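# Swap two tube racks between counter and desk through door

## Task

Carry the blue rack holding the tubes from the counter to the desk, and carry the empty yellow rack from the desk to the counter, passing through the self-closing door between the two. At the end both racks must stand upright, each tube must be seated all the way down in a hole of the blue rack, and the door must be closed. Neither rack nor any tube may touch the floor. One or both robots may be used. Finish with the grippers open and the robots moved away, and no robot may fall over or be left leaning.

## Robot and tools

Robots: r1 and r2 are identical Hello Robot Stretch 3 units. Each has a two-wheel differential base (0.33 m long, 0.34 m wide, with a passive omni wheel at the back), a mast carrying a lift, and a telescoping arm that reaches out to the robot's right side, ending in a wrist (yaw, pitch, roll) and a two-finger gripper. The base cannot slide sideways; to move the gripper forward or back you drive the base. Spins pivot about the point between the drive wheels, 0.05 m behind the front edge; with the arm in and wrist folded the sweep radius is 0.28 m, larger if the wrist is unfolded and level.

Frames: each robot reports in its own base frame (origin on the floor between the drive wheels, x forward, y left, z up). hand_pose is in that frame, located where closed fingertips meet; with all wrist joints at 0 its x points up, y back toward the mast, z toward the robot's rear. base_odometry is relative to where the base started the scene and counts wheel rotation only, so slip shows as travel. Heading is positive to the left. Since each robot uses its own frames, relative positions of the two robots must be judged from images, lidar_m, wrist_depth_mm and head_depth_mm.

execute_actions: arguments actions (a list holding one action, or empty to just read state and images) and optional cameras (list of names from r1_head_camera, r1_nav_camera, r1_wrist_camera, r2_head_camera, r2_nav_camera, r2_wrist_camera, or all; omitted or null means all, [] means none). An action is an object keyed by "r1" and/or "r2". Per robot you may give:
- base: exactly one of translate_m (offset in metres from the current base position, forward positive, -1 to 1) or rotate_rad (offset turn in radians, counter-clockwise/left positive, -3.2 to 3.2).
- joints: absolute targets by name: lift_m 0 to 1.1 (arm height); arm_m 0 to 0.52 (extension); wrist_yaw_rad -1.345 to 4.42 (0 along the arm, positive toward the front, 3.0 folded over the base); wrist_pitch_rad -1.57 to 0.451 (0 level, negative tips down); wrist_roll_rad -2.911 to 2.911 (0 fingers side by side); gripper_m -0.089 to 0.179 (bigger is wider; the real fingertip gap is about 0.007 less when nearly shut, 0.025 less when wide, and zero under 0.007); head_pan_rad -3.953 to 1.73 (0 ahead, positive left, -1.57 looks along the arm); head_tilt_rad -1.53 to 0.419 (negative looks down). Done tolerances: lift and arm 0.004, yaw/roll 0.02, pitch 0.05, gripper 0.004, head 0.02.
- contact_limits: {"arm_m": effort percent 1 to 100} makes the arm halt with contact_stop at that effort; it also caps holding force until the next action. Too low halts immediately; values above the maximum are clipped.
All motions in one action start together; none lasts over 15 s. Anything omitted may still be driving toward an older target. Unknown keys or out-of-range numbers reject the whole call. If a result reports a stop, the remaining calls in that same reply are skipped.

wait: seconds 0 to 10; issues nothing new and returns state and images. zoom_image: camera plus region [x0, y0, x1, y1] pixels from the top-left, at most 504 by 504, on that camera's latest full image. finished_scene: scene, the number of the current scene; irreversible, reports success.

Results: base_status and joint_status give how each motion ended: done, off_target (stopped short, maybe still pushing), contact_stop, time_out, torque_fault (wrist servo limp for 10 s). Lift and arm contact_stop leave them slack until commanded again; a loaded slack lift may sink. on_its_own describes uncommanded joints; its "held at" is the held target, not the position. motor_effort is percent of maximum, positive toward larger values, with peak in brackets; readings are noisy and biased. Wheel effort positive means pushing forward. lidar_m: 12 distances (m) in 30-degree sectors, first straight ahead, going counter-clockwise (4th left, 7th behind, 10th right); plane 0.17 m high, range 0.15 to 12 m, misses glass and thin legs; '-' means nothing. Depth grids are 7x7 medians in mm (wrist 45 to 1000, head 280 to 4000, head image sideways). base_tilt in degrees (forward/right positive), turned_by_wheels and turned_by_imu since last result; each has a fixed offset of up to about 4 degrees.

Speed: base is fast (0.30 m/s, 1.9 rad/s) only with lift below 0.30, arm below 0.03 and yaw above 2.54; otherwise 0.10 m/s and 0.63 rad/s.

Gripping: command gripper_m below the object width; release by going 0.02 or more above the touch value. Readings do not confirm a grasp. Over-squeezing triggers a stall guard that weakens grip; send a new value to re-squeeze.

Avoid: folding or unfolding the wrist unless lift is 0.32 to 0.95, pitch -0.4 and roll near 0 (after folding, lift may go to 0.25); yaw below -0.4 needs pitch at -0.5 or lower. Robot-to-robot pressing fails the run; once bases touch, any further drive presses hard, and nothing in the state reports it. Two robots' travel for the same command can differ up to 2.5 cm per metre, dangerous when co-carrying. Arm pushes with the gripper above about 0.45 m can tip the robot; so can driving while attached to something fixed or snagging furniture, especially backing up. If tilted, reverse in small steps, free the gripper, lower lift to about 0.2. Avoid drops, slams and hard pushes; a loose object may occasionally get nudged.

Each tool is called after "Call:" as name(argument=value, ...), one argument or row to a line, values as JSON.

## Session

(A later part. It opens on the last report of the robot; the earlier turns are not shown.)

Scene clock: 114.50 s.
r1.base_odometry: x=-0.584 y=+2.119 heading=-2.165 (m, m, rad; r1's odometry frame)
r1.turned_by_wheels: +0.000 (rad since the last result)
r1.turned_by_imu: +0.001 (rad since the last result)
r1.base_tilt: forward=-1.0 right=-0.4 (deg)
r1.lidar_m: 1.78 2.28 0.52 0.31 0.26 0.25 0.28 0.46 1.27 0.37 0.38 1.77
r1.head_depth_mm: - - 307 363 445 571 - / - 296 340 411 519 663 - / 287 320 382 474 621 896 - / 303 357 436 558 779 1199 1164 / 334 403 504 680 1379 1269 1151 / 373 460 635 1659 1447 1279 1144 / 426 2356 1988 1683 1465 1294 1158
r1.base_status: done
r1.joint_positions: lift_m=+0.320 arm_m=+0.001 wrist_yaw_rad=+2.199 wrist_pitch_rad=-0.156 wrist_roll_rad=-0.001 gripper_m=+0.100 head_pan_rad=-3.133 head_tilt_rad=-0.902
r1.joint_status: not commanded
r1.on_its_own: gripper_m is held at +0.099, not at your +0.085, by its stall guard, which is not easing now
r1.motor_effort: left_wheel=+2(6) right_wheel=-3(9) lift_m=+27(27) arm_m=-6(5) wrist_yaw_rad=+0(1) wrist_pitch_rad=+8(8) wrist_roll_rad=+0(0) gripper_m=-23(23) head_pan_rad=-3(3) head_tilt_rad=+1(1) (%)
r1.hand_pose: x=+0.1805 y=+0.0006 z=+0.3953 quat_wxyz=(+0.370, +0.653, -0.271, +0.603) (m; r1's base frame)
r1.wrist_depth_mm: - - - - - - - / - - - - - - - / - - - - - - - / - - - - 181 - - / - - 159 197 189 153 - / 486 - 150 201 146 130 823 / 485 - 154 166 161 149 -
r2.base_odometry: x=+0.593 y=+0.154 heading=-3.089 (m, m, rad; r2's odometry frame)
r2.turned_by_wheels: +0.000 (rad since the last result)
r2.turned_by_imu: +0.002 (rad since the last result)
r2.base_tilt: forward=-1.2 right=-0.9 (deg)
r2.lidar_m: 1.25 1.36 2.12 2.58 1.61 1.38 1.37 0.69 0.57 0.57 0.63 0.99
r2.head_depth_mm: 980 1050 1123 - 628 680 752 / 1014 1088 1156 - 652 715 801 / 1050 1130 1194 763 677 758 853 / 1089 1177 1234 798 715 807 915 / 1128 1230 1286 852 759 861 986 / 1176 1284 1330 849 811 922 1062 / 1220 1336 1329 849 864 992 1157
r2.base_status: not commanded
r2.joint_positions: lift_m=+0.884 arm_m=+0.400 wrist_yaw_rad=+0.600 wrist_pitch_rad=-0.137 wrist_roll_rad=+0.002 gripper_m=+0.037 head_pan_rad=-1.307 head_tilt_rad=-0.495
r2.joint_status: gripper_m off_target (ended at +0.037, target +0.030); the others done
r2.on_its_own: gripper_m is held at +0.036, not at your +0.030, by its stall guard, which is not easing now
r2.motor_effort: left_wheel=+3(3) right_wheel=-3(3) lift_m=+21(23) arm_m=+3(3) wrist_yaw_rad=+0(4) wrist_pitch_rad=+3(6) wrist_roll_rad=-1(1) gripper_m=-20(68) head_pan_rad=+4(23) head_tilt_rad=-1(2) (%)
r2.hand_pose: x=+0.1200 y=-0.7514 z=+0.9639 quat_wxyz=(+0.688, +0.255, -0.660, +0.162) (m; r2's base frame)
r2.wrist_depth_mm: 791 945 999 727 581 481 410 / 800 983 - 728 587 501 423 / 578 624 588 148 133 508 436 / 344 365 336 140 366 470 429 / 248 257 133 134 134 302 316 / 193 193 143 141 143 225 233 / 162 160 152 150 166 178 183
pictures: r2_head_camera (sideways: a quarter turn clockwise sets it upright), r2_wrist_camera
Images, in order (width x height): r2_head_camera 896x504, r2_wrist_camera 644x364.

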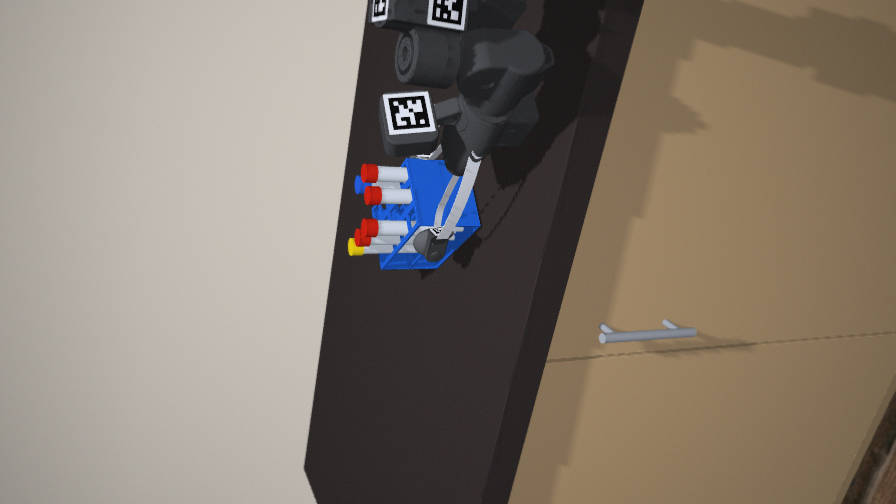

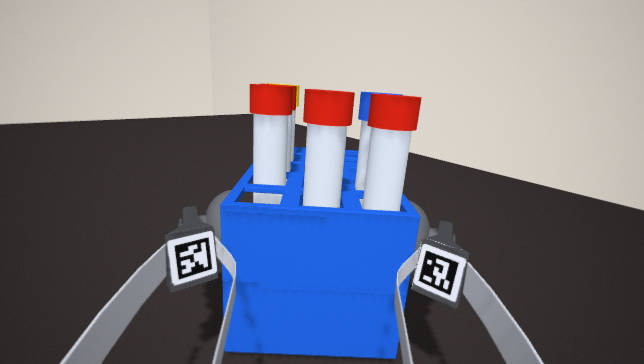

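Call:
execute_actions(
  actions=[
    {"r1":{"base":{"translate_m":-0.1}},"r2":{"joints":{"arm_m":0.518,"wrist_yaw_rad":1.0}}},
  ],
  cameras=[],
)

Call:
execute_actions(
  actions=[
    {"r2":{"joints":{"wrist_yaw_rad":1.43,"lift_m":0.88,"head_pan_rad":-1.2}}},
  ],
  cameras=["r2_wrist_camera","r2_head_camera"],
)

Scene clock: 117.33 s.
r1.base_odometry: x=-0.528 y=+2.201 heading=-2.165 (m, m, rad; r1's odometry frame)
r1.turned_by_wheels: +0.000 (rad since the last result)
r1.turned_by_imu: +0.001 (rad since the last result)
r1.base_tilt: forward=-1.0 right=-0.3 (deg)
r1.lidar_m: 1.89 2.39 0.43 0.27 0.25 0.25 0.30 1.71 1.26 0.50 0.40 1.77
r1.head_depth_mm: - 291 325 380 459 575 - / 288 317 370 445 555 698 - / 309 360 431 535 702 1020 - / 348 414 510 668 1078 1243 1164 / 401 509 1875 1640 1439 1266 1156 / 2316 2387 1958 1667 1450 1277 1145 / 2345 2436 1993 1683 1462 1286 1155
r1.base_status: done
r1.joint_positions: lift_m=+0.320 arm_m=+0.001 wrist_yaw_rad=+2.199 wrist_pitch_rad=-0.156 wrist_roll_rad=-0.001 gripper_m=+0.100 head_pan_rad=-3.133 head_tilt_rad=-0.902
r1.joint_status: not commanded
r1.on_its_own: gripper_m is held at +0.099, not at your +0.085, by its stall guard, which is not easing now
r1.motor_effort: left_wheel=+2(5) right_wheel=-4(9) lift_m=+27(27) arm_m=-6(5) wrist_yaw_rad=+1(0) wrist_pitch_rad=+8(8) wrist_roll_rad=+0(0) gripper_m=-23(23) head_pan_rad=-3(2) head_tilt_rad=+1(1) (%)
r1.hand_pose: x=+0.1805 y=+0.0007 z=+0.3953 quat_wxyz=(+0.370, +0.653, -0.271, +0.603) (m; r1's base frame)
r1.wrist_depth_mm: 464 - - - - - - / 457 - - - - - - / 467 - - - - - - / 471 - - - 181 - - / 470 553 159 199 190 152 - / 443 552 151 202 146 131 837 / 437 - 154 166 162 150 -
r2.base_odometry: x=+0.593 y=+0.154 heading=-3.089 (m, m, rad; r2's odometry frame)
r2.turned_by_wheels: +0.000 (rad since the last result)
r2.turned_by_imu: +0.001 (rad since the last result)
r2.base_tilt: forward=-1.2 right=-0.8 (deg)
r2.lidar_m: 1.24 1.36 2.13 2.57 1.57 1.38 1.37 0.69 0.57 0.57 0.63 1.00
r2.head_depth_mm: 978 1048 1115 773 626 676 752 / 1012 1088 1159 775 651 716 799 / 1049 1130 1202 810 677 759 853 / 1085 1176 1236 808 714 806 911 / 1130 1224 1278 851 757 857 988 / 1175 1279 1330 851 811 921 1062 / 1223 1339 1326 851 863 992 1161
r2.base_status: not commanded
r2.joint_positions: lift_m=+0.884 arm_m=+0.518 wrist_yaw_rad=+1.001 wrist_pitch_rad=-0.137 wrist_roll_rad=+0.001 gripper_m=+0.037 head_pan_rad=-1.307 head_tilt_rad=-0.495
r2.joint_status: all done
r2.on_its_own: gripper_m is held at +0.036, not at your +0.030, by its stall guard, which is not easing now
r2.motor_effort: left_wheel=+3(3) right_wheel=-3(3) lift_m=+21(21) arm_m=+3(4) wrist_yaw_rad=-1(3) wrist_pitch_rad=+3(3) wrist_roll_rad=-1(1) gripper_m=-20(21) head_pan_rad=+4(4) head_tilt_rad=-2(2) (%)
r2.hand_pose: x=+0.1895 y=-0.7979 z=+0.9639 quat_wxyz=(+0.642, +0.381, -0.596, +0.295) (m; r2's base frame)
r2.wrist_depth_mm: 795 878 948 - 730 522 405 / 830 887 997 - 696 523 411 / 872 660 594 149 132 527 412 / 877 366 331 140 365 461 398 / 249 257 133 134 134 303 315 / 193 195 143 141 144 224 229 / 163 160 152 149 166 177 182
pictures: none
No camera images: the call's "cameras" was empty. Leave "cameras" out to get every camera's image.

Scene clock: 118.40 s.
r1.base_odometry: x=-0.528 y=+2.201 heading=-2.165 (m, m, rad; r1's odometry frame)
r1.turned_by_wheels: +0.000 (rad since the last result)
r1.turned_by_imu: +0.000 (rad since the last result)
r1.base_tilt: forward=-1.0 right=-0.3 (deg)
r1.lidar_m: 1.88 2.38 0.43 0.27 0.24 0.25 0.30 1.71 1.26 0.50 0.40 1.77
r1.head_depth_mm: - 291 325 380 460 575 - / 288 317 370 445 556 699 - / 309 360 430 535 703 1018 - / 348 414 512 668 1077 1241 1159 / 401 508 1870 1649 1434 1269 1157 / 2318 2370 1954 1661 1451 1278 1141 / 2328 2448 1990 1693 1463 1291 1157
r1.base_status: not commanded
r1.joint_positions: lift_m=+0.320 arm_m=+0.001 wrist_yaw_rad=+2.199 wrist_pitch_rad=-0.156 wrist_roll_rad=-0.001 gripper_m=+0.100 head_pan_rad=-3.133 head_tilt_rad=-0.902
r1.joint_status: not commanded
r1.on_its_own: gripper_m is held at +0.099, not at your +0.085, by its stall guard, which is not easing now
r1.motor_effort: left_wheel=+2(2) right_wheel=-4(3) lift_m=+27(27) arm_m=-6(5) wrist_yaw_rad=+0(1) wrist_pitch_rad=+8(8) wrist_roll_rad=+0(0) gripper_m=-23(23) head_pan_rad=-3(2) head_tilt_rad=+1(1) (%)
r1.hand_pose: x=+0.1805 y=+0.0007 z=+0.3953 quat_wxyz=(+0.370, +0.653, -0.271, +0.603) (m; r1's base frame)
r1.wrist_depth_mm: 462 - - - - - - / 465 - - - - - - / 458 - - - - - - / 474 - - - 180 - - / 468 566 159 197 191 153 - / 450 550 151 200 146 130 854 / 446 - 154 166 161 149 -
r2.base_odometry: x=+0.593 y=+0.154 heading=-3.089 (m, m, rad; r2's odometry frame)
r2.turned_by_wheels: +0.000 (rad since the last result)
r2.turned_by_imu: +0.000 (rad since the last result)
r2.base_tilt: forward=-1.2 right=-0.9 (deg)
r2.lidar_m: 1.24 1.36 2.12 2.57 1.56 1.38 1.37 0.69 0.57 0.57 0.63 1.00
r2.head_depth_mm: 996 1066 1139 900 648 684 755 / 1043 1119 1179 773 672 729 815 / 1087 1173 1238 773 707 785 880 / 1143 1233 1285 737 758 848 963 / 1201 1302 1335 780 819 925 1061 / 1262 1378 1332 848 886 1013 1181 / 1337 1467 1537 897 968 1122 1317
r2.base_status: not commanded
r2.joint_positions: lift_m=+0.880 arm_m=+0.518 wrist_yaw_rad=+1.426 wrist_pitch_rad=-0.135 wrist_roll_rad=+0.001 gripper_m=+0.037 head_pan_rad=-1.207 head_tilt_rad=-0.495
r2.joint_status: all done
r2.on_its_own: gripper_m is held at +0.036, not at your +0.030, by its stall guard, which is not easing now
r2.motor_effort: left_wheel=+3(3) right_wheel=-3(3) lift_m=+21(22) arm_m=+3(3) wrist_yaw_rad=+2(4) wrist_pitch_rad=+2(3) wrist_roll_rad=-1(0) gripper_m=-21(21) head_pan_rad=+4(12) head_tilt_rad=-2(2) (%)
r2.hand_pose: x=+0.2267 y=-0.6989 z=+0.9606 quat_wxyz=(+0.565, +0.498, -0.502, +0.425) (m; r2's base frame)
r2.wrist_depth_mm: 997 - 991 970 930 938 665 / - - - - 985 973 645 / - - - 145 132 879 622 / - - - 141 360 446 482 / - - 133 133 134 296 312 / - - 142 142 143 219 226 / - 156 151 151 162 174 178
pictures: r2_head_camera (sideways: a quarter turn clockwise sets it upright), r2_wrist_camera
Images, in order (width x height): r2_head_camera 896x504, r2_wrist_camera 644x364.

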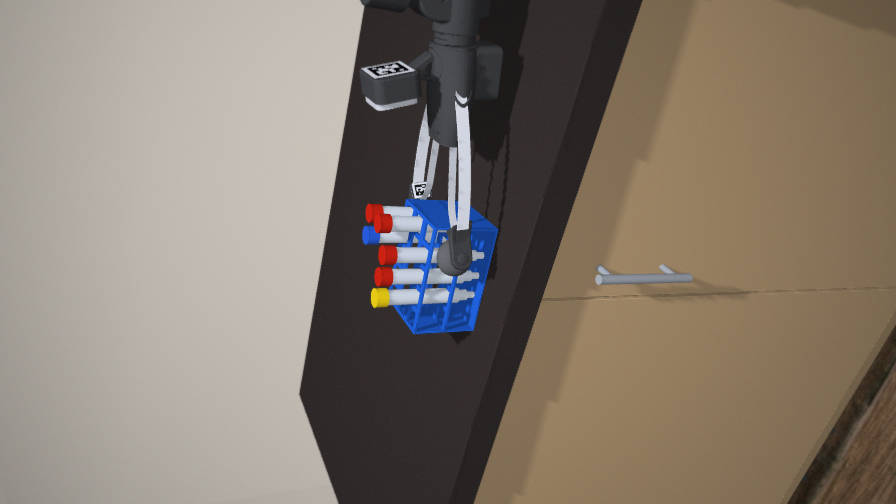

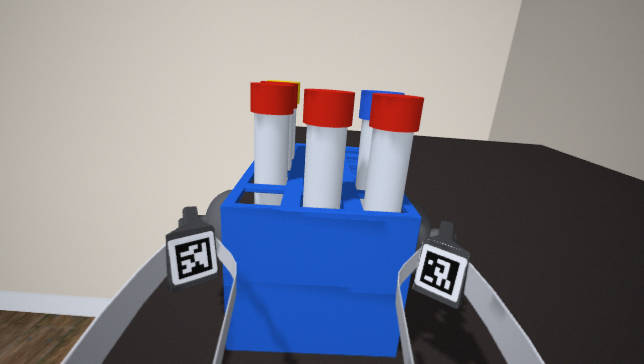

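Call:
execute_actions(
  actions=[
    {"r2":{"joints":{"gripper_m":0.179}}},
  ],
  cameras=[],
)

Call:
execute_actions(
  actions=[
    {"r1":{"base":{"translate_m":-0.1}},"r2":{"base":{"translate_m":-0.04},"joints":{"lift_m":1.03}}},
  ],
  cameras=["r2_head_camera","r1_nav_camera"],
)

Scene clock: 121.03 s.
r1.base_odometry: x=-0.528 y=+2.201 heading=-2.165 (m, m, rad; r1's odometry frame)
r1.turned_by_wheels: +0.000 (rad since the last result)
r1.turned_by_imu: +0.000 (rad since the last result)
r1.base_tilt: forward=-1.0 right=-0.3 (deg)
r1.lidar_m: 1.89 2.40 0.43 0.27 0.25 0.25 0.30 1.71 1.26 0.50 0.40 1.77
r1.head_depth_mm: - 291 325 381 459 574 - / 288 317 370 444 555 701 - / 309 360 430 533 704 1017 - / 348 414 511 668 1079 1237 1165 / 401 508 1868 1644 1432 1271 1157 / 2333 2387 1964 1673 1448 1279 1148 / 2328 2433 1987 1687 1466 1291 1155
r1.base_status: not commanded
r1.joint_positions: lift_m=+0.320 arm_m=+0.001 wrist_yaw_rad=+2.199 wrist_pitch_rad=-0.156 wrist_roll_rad=-0.001 gripper_m=+0.100 head_pan_rad=-3.133 head_tilt_rad=-0.902
r1.joint_status: not commanded
r1.on_its_own: gripper_m is held at +0.099, not at your +0.085, by its stall guard, which is not easing now
r1.motor_effort: left_wheel=+2(2) right_wheel=-2(4) lift_m=+27(27) arm_m=-6(6) wrist_yaw_rad=+1(1) wrist_pitch_rad=+8(8) wrist_roll_rad=+0(0) gripper_m=-24(23) head_pan_rad=-3(2) head_tilt_rad=+0(1) (%)
r1.hand_pose: x=+0.1805 y=+0.0007 z=+0.3953 quat_wxyz=(+0.370, +0.653, -0.271, +0.603) (m; r1's base frame)
r1.wrist_depth_mm: 457 - - - - - - / 463 - - - - - - / 461 - - - - - - / 469 - - - 181 - - / 471 570 159 198 189 153 - / 444 551 151 201 146 130 854 / 445 - 154 166 160 149 -
r2.base_odometry: x=+0.593 y=+0.154 heading=-3.089 (m, m, rad; r2's odometry frame)
r2.turned_by_wheels: +0.000 (rad since the last result)
r2.turned_by_imu: +0.001 (rad since the last result)
r2.base_tilt: forward=-1.1 right=-0.8 (deg)
r2.lidar_m: 1.24 1.37 2.12 2.58 1.56 1.38 1.37 0.69 0.57 0.57 0.63 0.99
r2.head_depth_mm: 997 1065 1136 900 647 682 755 / 1043 1116 1180 773 672 730 816 / 1091 1170 1234 792 707 786 883 / 1142 1237 1282 736 757 847 963 / 1200 1304 1334 778 817 922 1059 / 1268 1380 1332 848 886 1009 1177 / 1339 1468 1524 897 968 1120 1318
r2.base_status: not commanded
r2.joint_positions: lift_m=+0.880 arm_m=+0.518 wrist_yaw_rad=+1.428 wrist_pitch_rad=-0.145 wrist_roll_rad=+0.001 gripper_m=+0.179 head_pan_rad=-1.207 head_tilt_rad=-0.495
r2.joint_status: all done
r2.motor_effort: left_wheel=+3(3) right_wheel=-3(3) lift_m=+21(22) arm_m=+3(3) wrist_yaw_rad=+1(3) wrist_pitch_rad=+6(6) wrist_roll_rad=+0(0) gripper_m=+0(89) head_pan_rad=+3(4) head_tilt_rad=-3(2) (%)
r2.hand_pose: x=+0.2261 y=-0.6983 z=+0.9580 quat_wxyz=(+0.567, +0.501, -0.499, +0.423) (m; r2's base frame)
r2.wrist_depth_mm: - 995 967 936 975 940 667 / - - - 995 969 985 638 / - - - 148 582 837 623 / - - - 134 346 441 458 / - - 135 133 136 300 301 / - - 144 141 188 206 224 / - 155 151 150 158 168 172
pictures: none
No camera images: the call's "cameras" was empty. Leave "cameras" out to get every camera's image.

Scene clock: 123.23 s.
r1.base_odometry: x=-0.472 y=+2.284 heading=-2.165 (m, m, rad; r1's odometry frame)
r1.turned_by_wheels: +0.000 (rad since the last result)
r1.turned_by_imu: +0.001 (rad since the last result)
r1.base_tilt: forward=-1.0 right=-0.3 (deg)
r1.lidar_m: 1.99 2.49 0.36 0.25 0.24 0.24 0.31 1.70 1.26 0.88 0.44 1.76
r1.head_depth_mm: - 303 345 401 478 588 - / 304 344 404 482 596 735 - / 346 404 485 604 798 1186 - / 2170 2251 1899 1628 1413 1257 1164 / 2212 2331 1920 1644 1429 1270 1152 / 2223 2399 1966 1674 1459 1278 1144 / 2240 2421 1991 1691 1470 1293 1155
r1.base_status: done
r1.joint_positions: lift_m=+0.320 arm_m=+0.001 wrist_yaw_rad=+2.199 wrist_pitch_rad=-0.156 wrist_roll_rad=-0.001 gripper_m=+0.100 head_pan_rad=-3.133 head_tilt_rad=-0.902
r1.joint_status: not commanded
r1.on_its_own: gripper_m is held at +0.099, not at your +0.085, by its stall guard, which is not easing now
r1.motor_effort: left_wheel=+2(4) right_wheel=-4(9) lift_m=+27(27) arm_m=-5(5) wrist_yaw_rad=+0(1) wrist_pitch_rad=+8(8) wrist_roll_rad=+0(0) gripper_m=-23(23) head_pan_rad=-2(2) head_tilt_rad=+1(0) (%)
r1.hand_pose: x=+0.1805 y=+0.0007 z=+0.3953 quat_wxyz=(+0.370, +0.653, -0.271, +0.603) (m; r1's base frame)
r1.wrist_depth_mm: 417 540 - - - - - / 403 562 - - - - - / 398 539 - - - - - / 392 549 - - 181 - - / 388 512 160 197 190 152 - / 386 480 151 199 146 130 868 / 382 - 154 165 161 150 -
r2.base_odometry: x=+0.633 y=+0.156 heading=-3.089 (m, m, rad; r2's odometry frame)
r2.turned_by_wheels: +0.000 (rad since the last result)
r2.turned_by_imu: +0.001 (rad since the last result)
r2.base_tilt: forward=-1.1 right=-0.9 (deg)
r2.lidar_m: 1.28 1.40 2.19 2.58 1.49 1.34 1.33 0.68 0.56 0.56 0.62 0.98
r2.head_depth_mm: 994 1050 1091 853 625 674 746 / 1038 1112 1151 851 664 720 802 / 1083 1167 1218 853 698 776 872 / 1137 1227 1284 773 748 836 951 / 1194 1298 1334 770 795 911 1048 / 1259 1366 1328 850 875 1000 1162 / 1335 1454 1327 897 957 1111 1314
r2.base_status: done
r2.joint_positions: lift_m=+1.030 arm_m=+0.518 wrist_yaw_rad=+1.428 wrist_pitch_rad=-0.146 wrist_roll_rad=+0.001 gripper_m=+0.179 head_pan_rad=-1.207 head_tilt_rad=-0.495
r2.joint_status: all done
r2.motor_effort: left_wheel=+4(4) right_wheel=-3(10) lift_m=+27(28) arm_m=+3(3) wrist_yaw_rad=+2(1) wrist_pitch_rad=+6(6) wrist_roll_rad=+0(0) gripper_m=+0(1) head_pan_rad=+3(4) head_tilt_rad=-2(2) (%)
r2.hand_pose: x=+0.2261 y=-0.6983 z=+1.1075 quat_wxyz=(+0.567, +0.501, -0.499, +0.423) (m; r2's base frame)
r2.wrist_depth_mm: - - - - 995 981 649 / - - - - - 973 631 / - - - - - 929 624 / - - - 858 - 847 616 / - - - 571 598 651 578 / - - - 311 446 444 484 / - - 339 217 361 362 372
pictures: r1_nav_camera (sideways: a quarter turn counterclockwise sets it upright), r2_head_camera (sideways: a quarter turn clockwise sets it upright)
Images, in order (width x height): r1_nav_camera 672x504, r2_head_camera 896x504.

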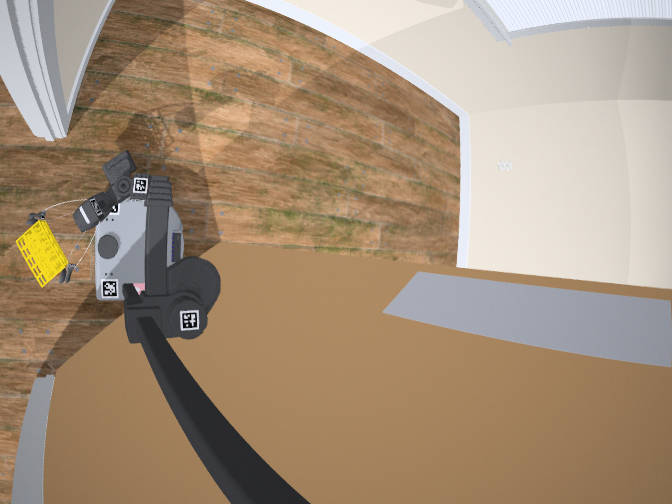

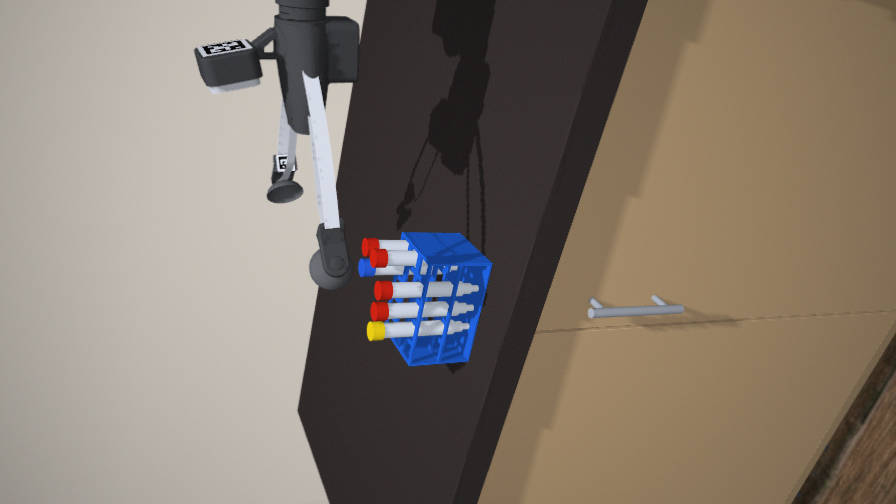

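Call:
execute_actions(
  actions=[
    {"r1":{"base":{"rotate_rad":-1.1}},"r2":{"base":{"rotate_rad":-0.145},"joints":{"arm_m":0.24,"wrist_yaw_rad":0.0,"head_pan_rad":-1.55}}},
  ],
  cameras=["r1_nav_camera"],
)

Call:
execute_actions(
  actions=[
    {"r1":{"base":{"translate_m":-0.35}},"r2":{"base":{"translate_m":0.415},"joints":{"wrist_pitch_rad":-0.8}}},
  ],
  cameras=["r1_nav_camera","r2_wrist_camera","r2_head_camera"],
)

Scene clock: 128.43 s.
r1.base_odometry: x=-0.472 y=+2.284 heading=+3.018 (m, m, rad; r1's odometry frame)
r1.turned_by_wheels: -1.100 (rad since the last result)
r1.turned_by_imu: -1.113 (rad since the last result)
r1.base_tilt: forward=-1.0 right=-0.4 (deg)
r1.lidar_m: 0.44 0.51 1.98 1.99 0.41 0.29 0.28 0.29 0.38 1.79 1.28 1.08
r1.head_depth_mm: - - 312 386 504 729 - / - - 313 386 505 686 - / - - 313 386 505 730 - / - - 313 387 506 733 1079 / - - 314 388 508 735 1118 / - - 314 388 508 738 1110 / - - 314 389 509 741 1140
r1.base_status: done
r1.joint_positions: lift_m=+0.320 arm_m=+0.001 wrist_yaw_rad=+2.199 wrist_pitch_rad=-0.156 wrist_roll_rad=-0.001 gripper_m=+0.100 head_pan_rad=-3.133 head_tilt_rad=-0.902
r1.joint_status: not commanded
r1.on_its_own: gripper_m is held at +0.099, not at your +0.085, by its stall guard, which is not easing now
r1.motor_effort: left_wheel=+1(7) right_wheel=-4(10) lift_m=+27(27) arm_m=-5(5) wrist_yaw_rad=+1(1) wrist_pitch_rad=+8(8) wrist_roll_rad=+0(0) gripper_m=-23(22) head_pan_rad=-3(2) head_tilt_rad=+0(0) (%)
r1.hand_pose: x=+0.1805 y=+0.0007 z=+0.3953 quat_wxyz=(+0.370, +0.653, -0.270, +0.603) (m; r1's base frame)
r1.wrist_depth_mm: - - - - 374 375 444 / - - - - 386 398 461 / - - - - 404 405 492 / - - - - 180 395 511 / - - 159 198 190 153 543 / - - 150 199 147 131 609 / 800 - 155 166 161 149 -
r2.base_odometry: x=+0.633 y=+0.156 heading=+3.049 (m, m, rad; r2's odometry frame)
r2.turned_by_wheels: -0.145 (rad since the last result)
r2.turned_by_imu: -0.144 (rad since the last result)
r2.base_tilt: forward=-1.1 right=-0.8 (deg)
r2.lidar_m: 1.28 1.34 1.85 2.58 1.44 1.38 1.33 0.77 0.58 0.56 0.59 0.82
r2.head_depth_mm: 996 1068 - 814 651 709 812 / 997 1054 - 792 652 719 814 / 998 1070 - 773 651 723 822 / 999 1077 1160 809 650 726 822 / 1001 1081 1149 850 670 727 825 / 1000 1080 1148 851 670 730 828 / 1002 1082 1148 850 673 733 830
r2.base_status: done
r2.joint_positions: lift_m=+1.030 arm_m=+0.240 wrist_yaw_rad=+0.001 wrist_pitch_rad=-0.146 wrist_roll_rad=+0.001 gripper_m=+0.179 head_pan_rad=-1.543 head_tilt_rad=-0.495
r2.joint_status: all done
r2.motor_effort: left_wheel=+3(12) right_wheel=-3(12) lift_m=+27(27) arm_m=-3(4) wrist_yaw_rad=-1(2) wrist_pitch_rad=+6(6) wrist_roll_rad=+0(0) gripper_m=+1(0) head_pan_rad=-4(31) head_tilt_rad=-2(2) (%)
r2.hand_pose: x=-0.0213 y=-0.6353 z=+1.1074 quat_wxyz=(+0.705, +0.052, -0.705, -0.052) (m; r2's base frame)
r2.wrist_depth_mm: 653 637 626 640 623 623 616 / 674 664 675 647 661 643 640 / 699 714 694 699 690 680 681 / 712 742 735 724 734 721 727 / 502 533 543 560 601 648 656 / - 393 421 430 449 447 483 / 329 337 343 351 356 365 373
pictures: r1_nav_camera (sideways: a quarter turn counterclockwise sets it upright)
Images, in order (width x height): r1_nav_camera 672x504.

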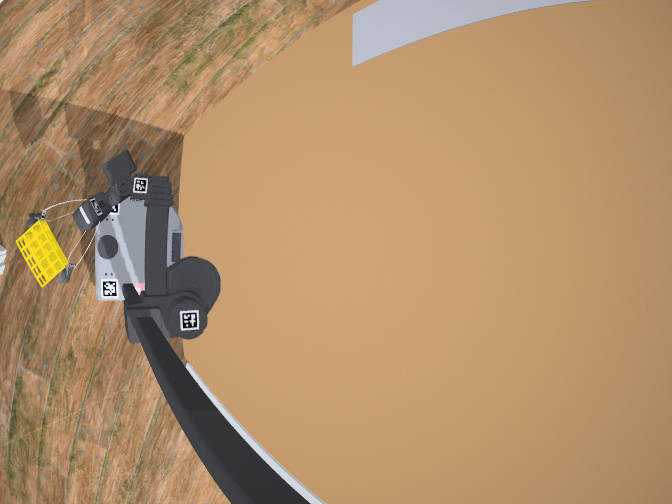

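Scene clock: 133.63 s.
r1.base_odometry: x=-0.125 y=+2.241 heading=+3.018 (m, m, rad; r1's odometry frame)
r1.turned_by_wheels: +0.000 (rad since the last result)
r1.turned_by_imu: -0.103 (rad since the last result)
r1.base_tilt: forward=-0.9 right=-0.3 (deg)
r1.lidar_m: 0.70 0.73 2.10 0.41 0.28 0.27 0.27 0.36 2.24 2.26 1.57 1.44
r1.head_depth_mm: - - 300 351 438 584 - / - - 312 380 484 635 - / - 292 335 414 541 768 - / - 303 361 454 612 938 1161 / 286 320 392 503 703 1177 1152 / 294 344 427 564 829 1267 1146 / 306 371 471 643 1437 1292 1160
r1.base_status: translate_m off_target (by the wheels' count: -0.3493 of -0.3500)
r1.joint_positions: lift_m=+0.320 arm_m=+0.001 wrist_yaw_rad=+2.201 wrist_pitch_rad=-0.157 wrist_roll_rad=-0.001 gripper_m=+0.100 head_pan_rad=-3.134 head_tilt_rad=-0.897
r1.joint_status: not commanded
r1.on_its_own: gripper_m is held at +0.099, not at your +0.085, by its stall guard, which is not easing now; left_wheel is at rest, and its effort (-68) is outside its rest range (-18 to +18); right_wheel is at rest, and its effort (-66) is outside its rest range (-18 to +18)
r1.motor_effort: left_wheel=-68(68) right_wheel=-66(65) lift_m=+28(28) arm_m=-5(6) wrist_yaw_rad=-1(2) wrist_pitch_rad=+9(9) wrist_roll_rad=+0(0) gripper_m=-23(23) head_pan_rad=-3(2) head_tilt_rad=-2(2) (%)
r1.hand_pose: x=+0.1802 y=+0.0011 z=+0.3950 quat_wxyz=(+0.370, +0.653, -0.270, +0.604) (m; r1's base frame)
r1.wrist_depth_mm: - - - - 622 685 857 / - - - - 656 715 899 / - - - - 682 727 970 / - - - - 166 766 - / - - 160 202 193 153 - / - - 151 203 146 131 829 / 778 - 155 167 161 149 -
r2.base_odometry: x=+0.220 y=+0.194 heading=+3.049 (m, m, rad; r2's odometry frame)
r2.turned_by_wheels: +0.000 (rad since the last result)
r2.turned_by_imu: +0.003 (rad since the last result)
r2.base_tilt: forward=-1.2 right=-0.9 (deg)
r2.lidar_m: 0.87 0.91 1.25 2.58 2.46 1.20 1.75 0.79 0.59 0.57 0.60 0.90
r2.head_depth_mm: 1005 1069 - 813 677 733 832 / 1001 1056 - 812 678 738 837 / 1004 1074 - - 662 739 841 / 1001 1084 1148 730 677 742 844 / 1003 1085 1151 874 669 746 847 / 1003 1083 1152 851 676 749 852 / 1002 1084 1154 851 677 751 855
r2.base_status: done
r2.joint_positions: lift_m=+1.030 arm_m=+0.240 wrist_yaw_rad=+0.001 wrist_pitch_rad=-0.808 wrist_roll_rad=+0.001 gripper_m=+0.179 head_pan_rad=-1.543 head_tilt_rad=-0.495
r2.joint_status: all done
r2.motor_effort: left_wheel=+4(9) right_wheel=-4(6) lift_m=+27(26) arm_m=-3(3) wrist_yaw_rad=-1(1) wrist_pitch_rad=+3(5) wrist_roll_rad=+0(1) gripper_m=+1(1) head_pan_rad=-4(4) head_tilt_rad=-2(2) (%)
r2.hand_pose: x=-0.0215 y=-0.5450 z=+0.9667 quat_wxyz=(+0.650, +0.278, -0.650, -0.278) (m; r2's base frame)
r2.wrist_depth_mm: 337 345 350 206 169 383 397 / 300 305 289 173 197 333 335 / 266 268 261 200 226 291 298 / 238 244 245 245 250 259 266 / 234 229 230 226 232 239 240 / - 511 413 350 331 287 225 / 977 981 983 782 624 546 480
pictures: r1_nav_camera (sideways: a quarter turn counterclockwise sets it upright), r2_head_camera (sideways: a quarter turn clockwise sets it upright), r2_wrist_camera
Images, in order (width x height): r1_nav_camera 672x504, r2_head_camera 896x504, r2_wrist_camera 644x364.

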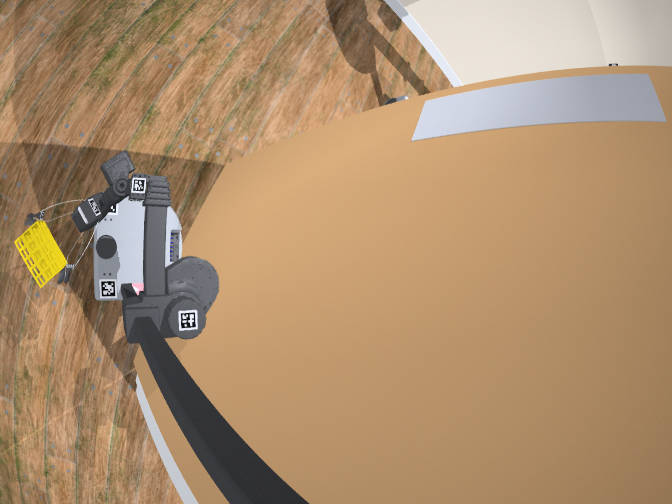

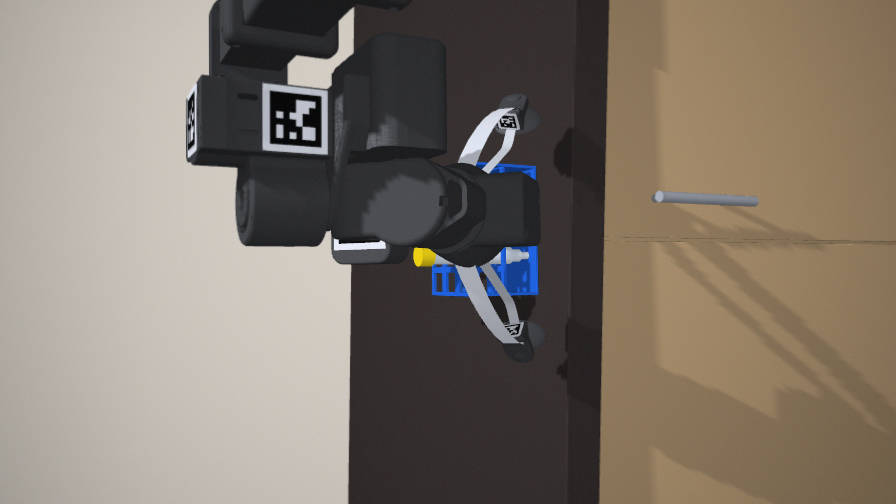

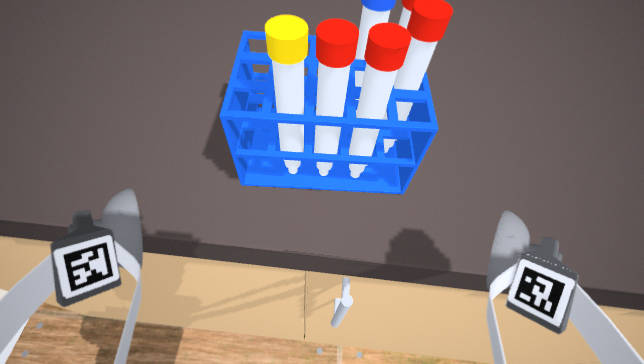

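The door stops at about 90°. I'll relieve r1 right away.

Call:
execute_actions(
  actions=[
    {"r1":{"base":{"translate_m":0.03}},"r2":{"joints":{"arm_m":0.30,"lift_m":1.01}}},
  ],
  cameras=["r2_wrist_camera","r1_wrist_camera"],
)

Scene clock: 135.57 s.
r1.base_odometry: x=-0.155 y=+2.245 heading=+3.018 (m, m, rad; r1's odometry frame)
r1.turned_by_wheels: +0.000 (rad since the last result)
r1.turned_by_imu: +0.001 (rad since the last result)
r1.base_tilt: forward=-0.9 right=-0.3 (deg)
r1.lidar_m: 0.68 0.69 2.09 0.45 0.29 0.27 0.27 0.34 2.25 2.27 1.53 1.41
r1.head_depth_mm: - - 298 351 440 592 - / - - 308 375 480 632 - / - 288 327 404 527 748 - / - 297 348 436 584 892 1161 / - 306 373 476 656 1070 1156 / 289 325 401 522 750 1242 1146 / 295 345 433 580 1391 1298 1155
r1.base_status: done
r1.joint_positions: lift_m=+0.320 arm_m=+0.001 wrist_yaw_rad=+2.200 wrist_pitch_rad=-0.157 wrist_roll_rad=-0.001 gripper_m=+0.100 head_pan_rad=-3.134 head_tilt_rad=-0.897
r1.joint_status: not commanded
r1.on_its_own: gripper_m is held at +0.099, not at your +0.085, by its stall guard, which is not easing now
r1.motor_effort: left_wheel=-1(60) right_wheel=-3(60) lift_m=+28(28) arm_m=-4(5) wrist_yaw_rad=-1(1) wrist_pitch_rad=+9(9) wrist_roll_rad=+0(0) gripper_m=-23(22) head_pan_rad=-1(2) head_tilt_rad=-2(2) (%)
r1.hand_pose: x=+0.1802 y=+0.0010 z=+0.3949 quat_wxyz=(+0.370, +0.653, -0.270, +0.603) (m; r1's base frame)
r1.wrist_depth_mm: - - - - 599 669 829 / - - - - 621 702 894 / - - - - 651 720 946 / - - - - 168 733 989 / - - 159 201 192 153 - / - - 151 202 146 131 838 / 811 - 155 166 161 149 -
r2.base_odometry: x=+0.220 y=+0.194 heading=+3.049 (m, m, rad; r2's odometry frame)
r2.turned_by_wheels: +0.000 (rad since the last result)
r2.turned_by_imu: +0.000 (rad since the last result)
r2.base_tilt: forward=-1.2 right=-0.8 (deg)
r2.lidar_m: 0.87 0.91 1.25 2.58 1.24 1.24 1.75 0.79 0.59 0.57 0.60 0.90
r2.head_depth_mm: 1003 1083 - 812 677 734 833 / 1003 1070 - 812 679 738 836 / 1000 1074 - - 678 740 839 / 1002 1082 1147 712 676 744 845 / 1003 1083 1150 875 677 747 846 / 1004 1085 1153 849 679 749 851 / 1004 1084 1154 850 676 751 854
r2.base_status: not commanded
r2.joint_positions: lift_m=+1.010 arm_m=+0.300 wrist_yaw_rad=+0.001 wrist_pitch_rad=-0.809 wrist_roll_rad=+0.001 gripper_m=+0.179 head_pan_rad=-1.543 head_tilt_rad=-0.495
r2.joint_status: all done
r2.motor_effort: left_wheel=+4(4) right_wheel=-4(4) lift_m=+22(22) arm_m=+3(4) wrist_yaw_rad=-1(1) wrist_pitch_rad=+3(3) wrist_roll_rad=-1(0) gripper_m=+0(1) head_pan_rad=-4(4) head_tilt_rad=-3(1) (%)
r2.hand_pose: x=-0.0215 y=-0.6040 z=+0.9468 quat_wxyz=(+0.650, +0.278, -0.650, -0.278) (m; r2's base frame)
r2.wrist_depth_mm: 309 312 321 328 133 337 354 / 270 274 161 104 118 292 306 / 240 244 147 120 121 263 267 / 217 221 144 138 139 235 240 / 200 199 198 196 199 216 219 / - 181 185 189 191 191 198 / 907 526 177 177 176 178 180
pictures: r1_wrist_camera, r2_wrist_camera
Images, in order (width x height): r1_wrist_camera 644x364, r2_wrist_camera 644x364.

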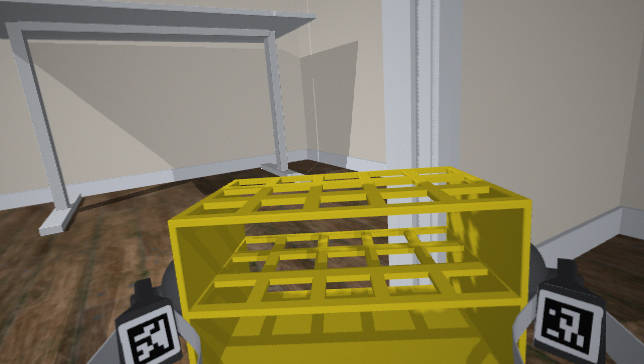

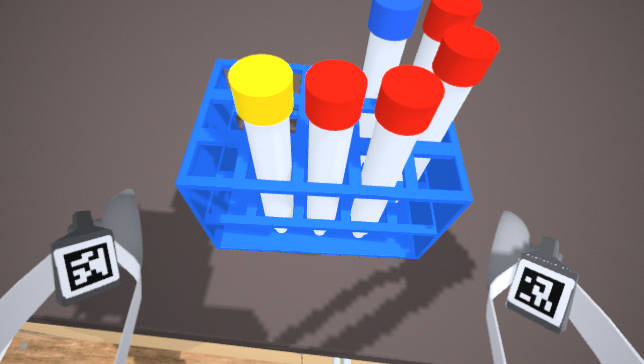

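Call:
execute_actions(
  actions=[
    {"r2":{"base":{"translate_m":-0.003},"joints":{"arm_m":0.348,"lift_m":1.013}}},
  ],
  cameras=["r2_wrist_camera"],
)

Call:
execute_actions(
  actions=[
    {"r2":{"joints":{"gripper_m":0.09}}},
  ],
  cameras=["r2_wrist_camera","r2_head_camera"],
)

Scene clock: 138.00 s.
r1.base_odometry: x=-0.155 y=+2.245 heading=+3.018 (m, m, rad; r1's odometry frame)
r1.turned_by_wheels: +0.000 (rad since the last result)
r1.turned_by_imu: +0.000 (rad since the last result)
r1.base_tilt: forward=-1.0 right=-0.3 (deg)
r1.lidar_m: 0.67 0.69 2.09 0.45 0.29 0.27 0.27 0.34 2.25 2.28 1.54 1.42
r1.head_depth_mm: - - 298 350 440 591 - / - - 308 375 480 631 - / - 288 327 403 528 750 - / - 297 348 437 584 891 1159 / - 306 372 475 658 1071 1152 / 289 324 401 523 751 1238 1146 / 295 345 433 578 1382 1293 1157
r1.base_status: not commanded
r1.joint_positions: lift_m=+0.320 arm_m=+0.001 wrist_yaw_rad=+2.200 wrist_pitch_rad=-0.157 wrist_roll_rad=-0.001 gripper_m=+0.100 head_pan_rad=-3.134 head_tilt_rad=-0.897
r1.joint_status: not commanded
r1.on_its_own: gripper_m is held at +0.099, not at your +0.085, by its stall guard, which is not easing now
r1.motor_effort: left_wheel=-1(1) right_wheel=-2(2) lift_m=+28(28) arm_m=-4(5) wrist_yaw_rad=-1(1) wrist_pitch_rad=+9(9) wrist_roll_rad=+0(0) gripper_m=-23(22) head_pan_rad=-2(2) head_tilt_rad=-2(1) (%)
r1.hand_pose: x=+0.1802 y=+0.0010 z=+0.3949 quat_wxyz=(+0.370, +0.653, -0.270, +0.603) (m; r1's base frame)
r1.wrist_depth_mm: - - - - 605 665 845 / - - - - 611 693 902 / - - - - 628 745 930 / - - - - 167 735 987 / - - 160 202 192 153 973 / - - 151 202 146 130 847 / 802 - 155 167 161 149 -
r2.base_odometry: x=+0.223 y=+0.194 heading=+3.050 (m, m, rad; r2's odometry frame)
r2.turned_by_wheels: +0.000 (rad since the last result)
r2.turned_by_imu: +0.001 (rad since the last result)
r2.base_tilt: forward=-1.1 right=-0.9 (deg)
r2.lidar_m: 0.88 0.91 1.26 2.57 1.23 1.24 1.74 0.79 0.59 0.57 0.60 0.91
r2.head_depth_mm: 1002 1070 - 834 677 734 831 / 1004 1069 - 854 679 737 836 / 1002 1070 - 731 677 741 841 / 1005 1081 1152 694 679 744 844 / 1005 1086 1149 899 676 746 848 / 1004 1087 1152 852 676 749 851 / 1003 1085 1154 851 677 751 854
r2.base_status: done
r2.joint_positions: lift_m=+1.013 arm_m=+0.348 wrist_yaw_rad=+0.001 wrist_pitch_rad=-0.809 wrist_roll_rad=+0.001 gripper_m=+0.179 head_pan_rad=-1.543 head_tilt_rad=-0.495
r2.joint_status: all done
r2.motor_effort: left_wheel=+3(5) right_wheel=-4(9) lift_m=+27(28) arm_m=+3(4) wrist_yaw_rad=-1(1) wrist_pitch_rad=+3(3) wrist_roll_rad=-1(1) gripper_m=+0(0) head_pan_rad=-3(3) head_tilt_rad=-3(2) (%)
r2.hand_pose: x=-0.0215 y=-0.6520 z=+0.9496 quat_wxyz=(+0.650, +0.278, -0.650, -0.279) (m; r2's base frame)
r2.wrist_depth_mm: 309 320 323 333 343 350 359 / 272 279 283 287 115 290 310 / 245 248 243 253 134 101 275 / 217 221 85 86 88 232 245 / 201 137 103 102 89 216 219 / - 179 145 130 120 127 201 / 169 172 173 176 177 180 181
pictures: r2_wrist_camera
Images, in order (width x height): r2_wrist_camera 644x364.

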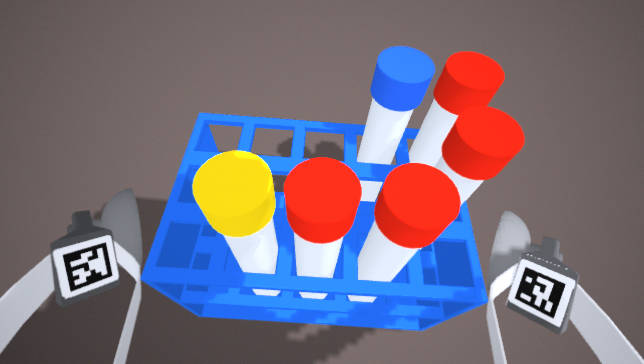

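Scene clock: 139.37 s.
r1.base_odometry: x=-0.155 y=+2.245 heading=+3.018 (m, m, rad; r1's odometry frame)
r1.turned_by_wheels: +0.000 (rad since the last result)
r1.turned_by_imu: +0.000 (rad since the last result)
r1.base_tilt: forward=-0.9 right=-0.3 (deg)
r1.lidar_m: 0.68 0.69 2.09 0.45 0.29 0.27 0.27 0.34 2.25 2.27 1.53 1.41
r1.head_depth_mm: - - 298 351 440 592 - / - - 308 375 480 632 - / - 288 327 404 527 749 - / - 297 348 437 585 889 1157 / - 306 373 475 658 1068 1153 / 288 324 401 522 750 1237 1148 / 295 346 433 579 1389 1293 1157
r1.base_status: not commanded
r1.joint_positions: lift_m=+0.320 arm_m=+0.001 wrist_yaw_rad=+2.200 wrist_pitch_rad=-0.157 wrist_roll_rad=-0.001 gripper_m=+0.100 head_pan_rad=-3.134 head_tilt_rad=-0.897
r1.joint_status: not commanded
r1.on_its_own: gripper_m is held at +0.099, not at your +0.085, by its stall guard, which is not easing now
r1.motor_effort: left_wheel=-2(2) right_wheel=-1(2) lift_m=+28(28) arm_m=-5(4) wrist_yaw_rad=+0(0) wrist_pitch_rad=+9(9) wrist_roll_rad=+0(0) gripper_m=-23(23) head_pan_rad=-1(2) head_tilt_rad=-2(2) (%)
r1.hand_pose: x=+0.1802 y=+0.0010 z=+0.3949 quat_wxyz=(+0.370, +0.653, -0.270, +0.603) (m; r1's base frame)
r1.wrist_depth_mm: - - - - 606 659 828 / - - - - 620 690 876 / - - - - 651 723 944 / - - - - 167 729 991 / - - 160 201 194 153 970 / - - 151 203 146 131 837 / 805 - 156 166 161 149 -
r2.base_odometry: x=+0.223 y=+0.194 heading=+3.050 (m, m, rad; r2's odometry frame)
r2.turned_by_wheels: +0.000 (rad since the last result)
r2.turned_by_imu: +0.000 (rad since the last result)
r2.base_tilt: forward=-1.2 right=-0.9 (deg)
r2.lidar_m: 0.87 0.91 1.26 2.58 1.23 1.25 1.74 0.79 0.59 0.57 0.60 0.90
r2.head_depth_mm: 1002 1072 - 831 677 734 831 / 1001 1071 - 851 678 738 836 / 1004 1074 - 731 678 741 840 / 1005 1083 1154 731 677 744 843 / 1003 1082 1154 853 676 745 845 / 1003 1082 1152 850 677 749 850 / 1005 1083 1153 849 677 751 853
r2.base_status: not commanded
r2.joint_positions: lift_m=+1.013 arm_m=+0.348 wrist_yaw_rad=+0.001 wrist_pitch_rad=-0.808 wrist_roll_rad=+0.001 gripper_m=+0.091 head_pan_rad=-1.543 head_tilt_rad=-0.495
r2.joint_status: all done
r2.motor_effort: left_wheel=+3(4) right_wheel=-4(4) lift_m=+27(27) arm_m=+3(3) wrist_yaw_rad=-1(1) wrist_pitch_rad=+3(3) wrist_roll_rad=+0(0) gripper_m=-21(99) head_pan_rad=-3(3) head_tilt_rad=-1(2) (%)
r2.hand_pose: x=-0.0215 y=-0.6521 z=+0.9496 quat_wxyz=(+0.650, +0.278, -0.650, -0.278) (m; r2's base frame)
r2.wrist_depth_mm: 315 320 326 333 335 353 358 / 276 277 283 290 126 291 311 / 243 248 94 95 97 261 274 / 219 221 110 107 102 238 243 / 199 138 150 127 128 216 220 / 186 182 184 184 187 - 200 / 169 172 173 175 178 181 185
pictures: r2_head_camera (sideways: a quarter turn clockwise sets it upright), r2_wrist_camera
Images, in order (width x height): r2_head_camera 896x504, r2_wrist_camera 644x364.

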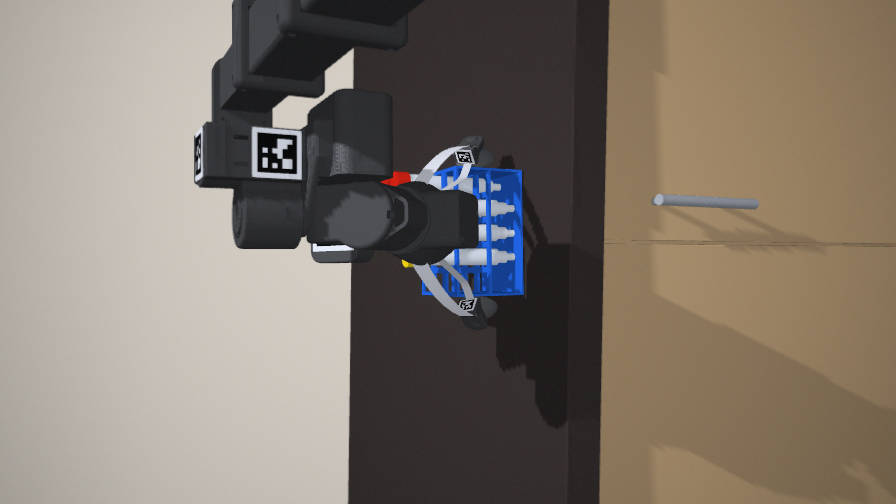

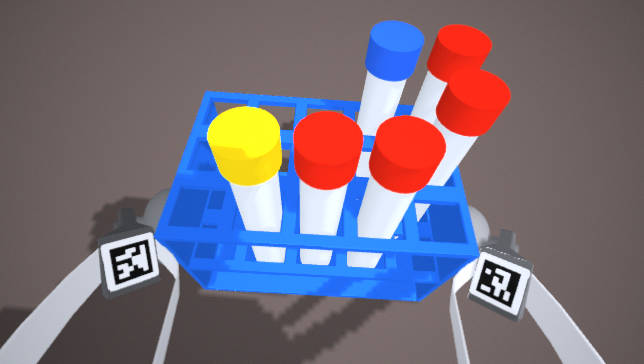

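Call:
execute_actions(
  actions=[
    {"r2":{"joints":{"lift_m":1.04}}},
  ],
  cameras=["r2_wrist_camera"],
)

Scene clock: 140.87 s.
r1.base_odometry: x=-0.155 y=+2.245 heading=+3.018 (m, m, rad; r1's odometry frame)
r1.turned_by_wheels: +0.000 (rad since the last result)
r1.turned_by_imu: +0.000 (rad since the last result)
r1.base_tilt: forward=-1.0 right=-0.2 (deg)
r1.lidar_m: 0.68 0.69 2.10 0.45 0.29 0.27 0.27 0.34 2.25 2.27 1.54 1.41
r1.head_depth_mm: - - 298 350 441 592 - / - - 308 375 480 632 - / - 288 327 403 528 749 - / - 297 348 437 585 889 1159 / - 306 372 476 658 1072 1157 / 289 324 400 522 751 1240 1143 / 295 346 433 580 1390 1296 1155
r1.base_status: not commanded
r1.joint_positions: lift_m=+0.320 arm_m=+0.001 wrist_yaw_rad=+2.200 wrist_pitch_rad=-0.157 wrist_roll_rad=-0.001 gripper_m=+0.100 head_pan_rad=-3.134 head_tilt_rad=-0.897
r1.joint_status: not commanded
r1.on_its_own: gripper_m is held at +0.099, not at your +0.085, by its stall guard, which is not easing now
r1.motor_effort: left_wheel=-1(2) right_wheel=-2(2) lift_m=+28(28) arm_m=-4(5) wrist_yaw_rad=+0(1) wrist_pitch_rad=+9(9) wrist_roll_rad=+0(0) gripper_m=-23(23) head_pan_rad=-2(2) head_tilt_rad=-2(2) (%)
r1.hand_pose: x=+0.1802 y=+0.0010 z=+0.3949 quat_wxyz=(+0.370, +0.653, -0.270, +0.603) (m; r1's base frame)
r1.wrist_depth_mm: - - - - 590 652 867 / - - - - 626 697 900 / - - - - 642 727 925 / - - - - 168 753 - / - - 160 202 192 153 969 / - - 151 203 145 131 834 / 800 - 156 165 162 149 -
r2.base_odometry: x=+0.223 y=+0.194 heading=+3.050 (m, m, rad; r2's odometry frame)
r2.turned_by_wheels: +0.000 (rad since the last result)
r2.turned_by_imu: +0.000 (rad since the last result)
r2.base_tilt: forward=-1.2 right=-0.9 (deg)
r2.lidar_m: 0.88 0.91 1.26 2.58 1.24 1.24 1.73 0.79 0.59 0.57 0.60 0.91
r2.head_depth_mm: 1003 1056 1149 851 676 734 832 / 1003 1061 1152 852 678 738 835 / 1000 1048 - 673 678 739 840 / 1001 1071 1153 675 678 744 842 / 1001 1085 1152 810 676 745 847 / 1003 1086 1154 851 678 748 850 / 1003 1087 1153 850 676 752 853
r2.base_status: not commanded
r2.joint_positions: lift_m=+1.040 arm_m=+0.348 wrist_yaw_rad=+0.001 wrist_pitch_rad=-0.816 wrist_roll_rad=+0.001 gripper_m=+0.094 head_pan_rad=-1.543 head_tilt_rad=-0.495
r2.joint_status: all done
r2.motor_effort: left_wheel=+3(4) right_wheel=-4(4) lift_m=+28(29) arm_m=+3(3) wrist_yaw_rad=-1(0) wrist_pitch_rad=+6(6) wrist_roll_rad=+0(0) gripper_m=-19(20) head_pan_rad=-4(4) head_tilt_rad=-2(1) (%)
r2.hand_pose: x=-0.0215 y=-0.6506 z=+0.9754 quat_wxyz=(+0.649, +0.281, -0.649, -0.281) (m; r2's base frame)
r2.wrist_depth_mm: 348 355 362 374 380 391 406 / 307 309 319 324 148 341 349 / 276 278 113 110 109 297 307 / 246 251 144 128 145 270 272 / 225 138 152 134 142 245 248 / 209 205 173 156 169 - 226 / 190 194 193 193 197 202 209
pictures: r2_wrist_camera
Images, in order (width x height): r2_wrist_camera 644x364.

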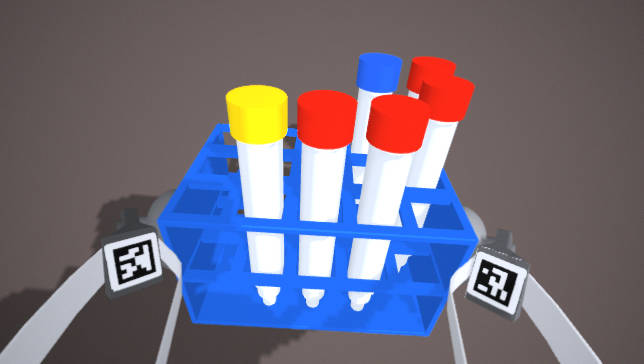

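Call:
execute_actions(
  actions=[
    {"r2":{"joints":{"lift_m":1.014}}},
  ],
  cameras=[],
)

Call:
execute_actions(
  actions=[
    {"r2":{"joints":{"gripper_m":0.179}}},
  ],
  cameras=["r2_wrist_camera"],
)

Scene clock: 142.63 s.
r1.base_odometry: x=-0.155 y=+2.245 heading=+3.018 (m, m, rad; r1's odometry frame)
r1.turned_by_wheels: +0.000 (rad since the last result)
r1.turned_by_imu: +0.000 (rad since the last result)
r1.base_tilt: forward=-0.9 right=-0.3 (deg)
r1.lidar_m: 0.68 0.69 2.09 0.45 0.29 0.27 0.27 0.34 2.25 2.27 1.54 1.41
r1.head_depth_mm: - - 298 350 440 593 - / - - 308 375 479 631 - / - 288 327 404 527 748 - / - 297 348 436 586 890 1159 / - 306 372 476 658 1068 1159 / 289 325 400 522 753 1243 1146 / 295 345 433 579 1392 1296 1158
r1.base_status: not commanded
r1.joint_positions: lift_m=+0.320 arm_m=+0.001 wrist_yaw_rad=+2.200 wrist_pitch_rad=-0.157 wrist_roll_rad=-0.001 gripper_m=+0.100 head_pan_rad=-3.134 head_tilt_rad=-0.897
r1.joint_status: not commanded
r1.on_its_own: gripper_m is held at +0.099, not at your +0.085, by its stall guard, which is not easing now
r1.motor_effort: left_wheel=-1(2) right_wheel=-3(2) lift_m=+28(28) arm_m=-5(4) wrist_yaw_rad=+0(0) wrist_pitch_rad=+9(9) wrist_roll_rad=+0(0) gripper_m=-22(23) head_pan_rad=-1(2) head_tilt_rad=-2(1) (%)
r1.hand_pose: x=+0.1802 y=+0.0010 z=+0.3949 quat_wxyz=(+0.370, +0.653, -0.270, +0.603) (m; r1's base frame)
r1.wrist_depth_mm: - - - - 607 680 857 / - - - - 627 694 902 / - - - - 642 714 964 / - - - - 168 731 - / - - 160 201 192 153 - / - - 151 201 146 131 846 / 789 - 156 166 161 149 -
r2.base_odometry: x=+0.223 y=+0.194 heading=+3.050 (m, m, rad; r2's odometry frame)
r2.turned_by_wheels: +0.000 (rad since the last result)
r2.turned_by_imu: +0.000 (rad since the last result)
r2.base_tilt: forward=-1.1 right=-0.8 (deg)
r2.lidar_m: 0.87 0.91 1.26 2.58 1.23 1.24 1.74 0.79 0.59 0.57 0.60 0.91
r2.head_depth_mm: 1002 1070 - 833 677 735 831 / 1004 1059 - 853 679 738 836 / 1002 1070 - 729 677 740 839 / 1001 1083 1153 727 677 744 844 / 1005 1083 1152 851 675 747 848 / 1005 1083 1154 853 677 750 852 / 1006 1086 1153 849 677 751 854
r2.base_status: not commanded
r2.joint_positions: lift_m=+1.014 arm_m=+0.348 wrist_yaw_rad=+0.001 wrist_pitch_rad=-0.808 wrist_roll_rad=+0.001 gripper_m=+0.094 head_pan_rad=-1.543 head_tilt_rad=-0.495
r2.joint_status: all done
r2.motor_effort: left_wheel=+4(4) right_wheel=-4(4) lift_m=+21(23) arm_m=+3(3) wrist_yaw_rad=-1(1) wrist_pitch_rad=+3(6) wrist_roll_rad=+0(1) gripper_m=-19(19) head_pan_rad=-3(3) head_tilt_rad=-2(2) (%)
r2.hand_pose: x=-0.0215 y=-0.6522 z=+0.9510 quat_wxyz=(+0.650, +0.278, -0.650, -0.278) (m; r2's base frame)
r2.wrist_depth_mm: 312 319 328 335 130 357 365 / 277 278 285 292 132 298 316 / 244 249 93 95 97 264 276 / 221 224 130 114 110 243 245 / 202 138 150 126 141 218 221 / 186 182 184 183 184 - 201 / 169 173 175 176 179 181 187
pictures: none
No camera images: the call's "cameras" was empty. Leave "cameras" out to get every camera's image.

Scene clock: 143.97 s.
r1.base_odometry: x=-0.155 y=+2.245 heading=+3.018 (m, m, rad; r1's odometry frame)
r1.turned_by_wheels: +0.000 (rad since the last result)
r1.turned_by_imu: +0.000 (rad since the last result)
r1.base_tilt: forward=-1.0 right=-0.3 (deg)
r1.lidar_m: 0.67 0.69 2.09 0.45 0.29 0.27 0.27 0.34 2.25 2.27 1.54 1.41
r1.head_depth_mm: - - 298 350 441 590 - / - - 308 375 480 631 - / - 288 327 403 527 749 - / - 297 348 437 584 889 1161 / - 306 373 476 658 1070 1156 / 289 325 400 522 751 1241 1147 / 295 346 433 580 1389 1294 1157
r1.base_status: not commanded
r1.joint_positions: lift_m=+0.320 arm_m=+0.001 wrist_yaw_rad=+2.200 wrist_pitch_rad=-0.157 wrist_roll_rad=-0.001 gripper_m=+0.100 head_pan_rad=-3.134 head_tilt_rad=-0.897
r1.joint_status: not commanded
r1.on_its_own: gripper_m is held at +0.099, not at your +0.085, by its stall guard, which is not easing now
r1.motor_effort: left_wheel=-1(1) right_wheel=-3(3) lift_m=+28(28) arm_m=-5(4) wrist_yaw_rad=+0(1) wrist_pitch_rad=+9(9) wrist_roll_rad=+0(0) gripper_m=-23(23) head_pan_rad=-1(2) head_tilt_rad=-2(2) (%)
r1.hand_pose: x=+0.1802 y=+0.0010 z=+0.3949 quat_wxyz=(+0.370, +0.653, -0.270, +0.603) (m; r1's base frame)
r1.wrist_depth_mm: - - - - 598 668 829 / - - - - 613 676 916 / - - - - 653 727 943 / - - - - 168 740 983 / - - 160 201 192 153 - / - - 151 201 147 131 867 / 796 - 154 165 161 149 -
r2.base_odometry: x=+0.223 y=+0.194 heading=+3.050 (m, m, rad; r2's odometry frame)
r2.turned_by_wheels: +0.000 (rad since the last result)
r2.turned_by_imu: +0.000 (rad since the last result)
r2.base_tilt: forward=-1.1 right=-1.0 (deg)
r2.lidar_m: 0.87 0.91 1.26 2.58 1.24 1.25 1.74 0.79 0.59 0.57 0.60 0.90
r2.head_depth_mm: 1002 1070 - 834 676 734 831 / 1007 1066 - 854 679 739 835 / 1003 1068 - 739 678 742 839 / 1002 1082 1153 732 677 744 843 / 1002 1083 1151 896 676 747 847 / 1005 1090 1154 850 676 748 850 / 1004 1088 1150 849 676 753 855
r2.base_status: not commanded
r2.joint_positions: lift_m=+1.014 arm_m=+0.348 wrist_yaw_rad=+0.001 wrist_pitch_rad=-0.811 wrist_roll_rad=+0.001 gripper_m=+0.179 head_pan_rad=-1.543 head_tilt_rad=-0.495
r2.joint_status: all done
r2.motor_effort: left_wheel=+4(3) right_wheel=-3(4) lift_m=+21(22) arm_m=+3(3) wrist_yaw_rad=-1(1) wrist_pitch_rad=+4(4) wrist_roll_rad=+0(0) gripper_m=+0(88) head_pan_rad=-4(4) head_tilt_rad=-2(0) (%)
r2.hand_pose: x=-0.0215 y=-0.6515 z=+0.9504 quat_wxyz=(+0.650, +0.279, -0.650, -0.279) (m; r2's base frame)
r2.wrist_depth_mm: 311 319 329 335 342 349 358 / 273 278 285 292 127 299 312 / 244 247 96 153 113 262 274 / 220 222 111 100 99 239 244 / 203 168 130 130 128 217 220 / - 185 185 186 188 196 201 / 170 173 173 177 179 180 182
pictures: r2_wrist_camera
Images, in order (width x height): r2_wrist_camera 644x364.

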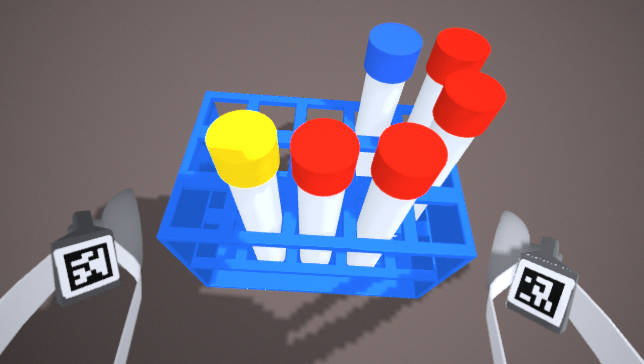

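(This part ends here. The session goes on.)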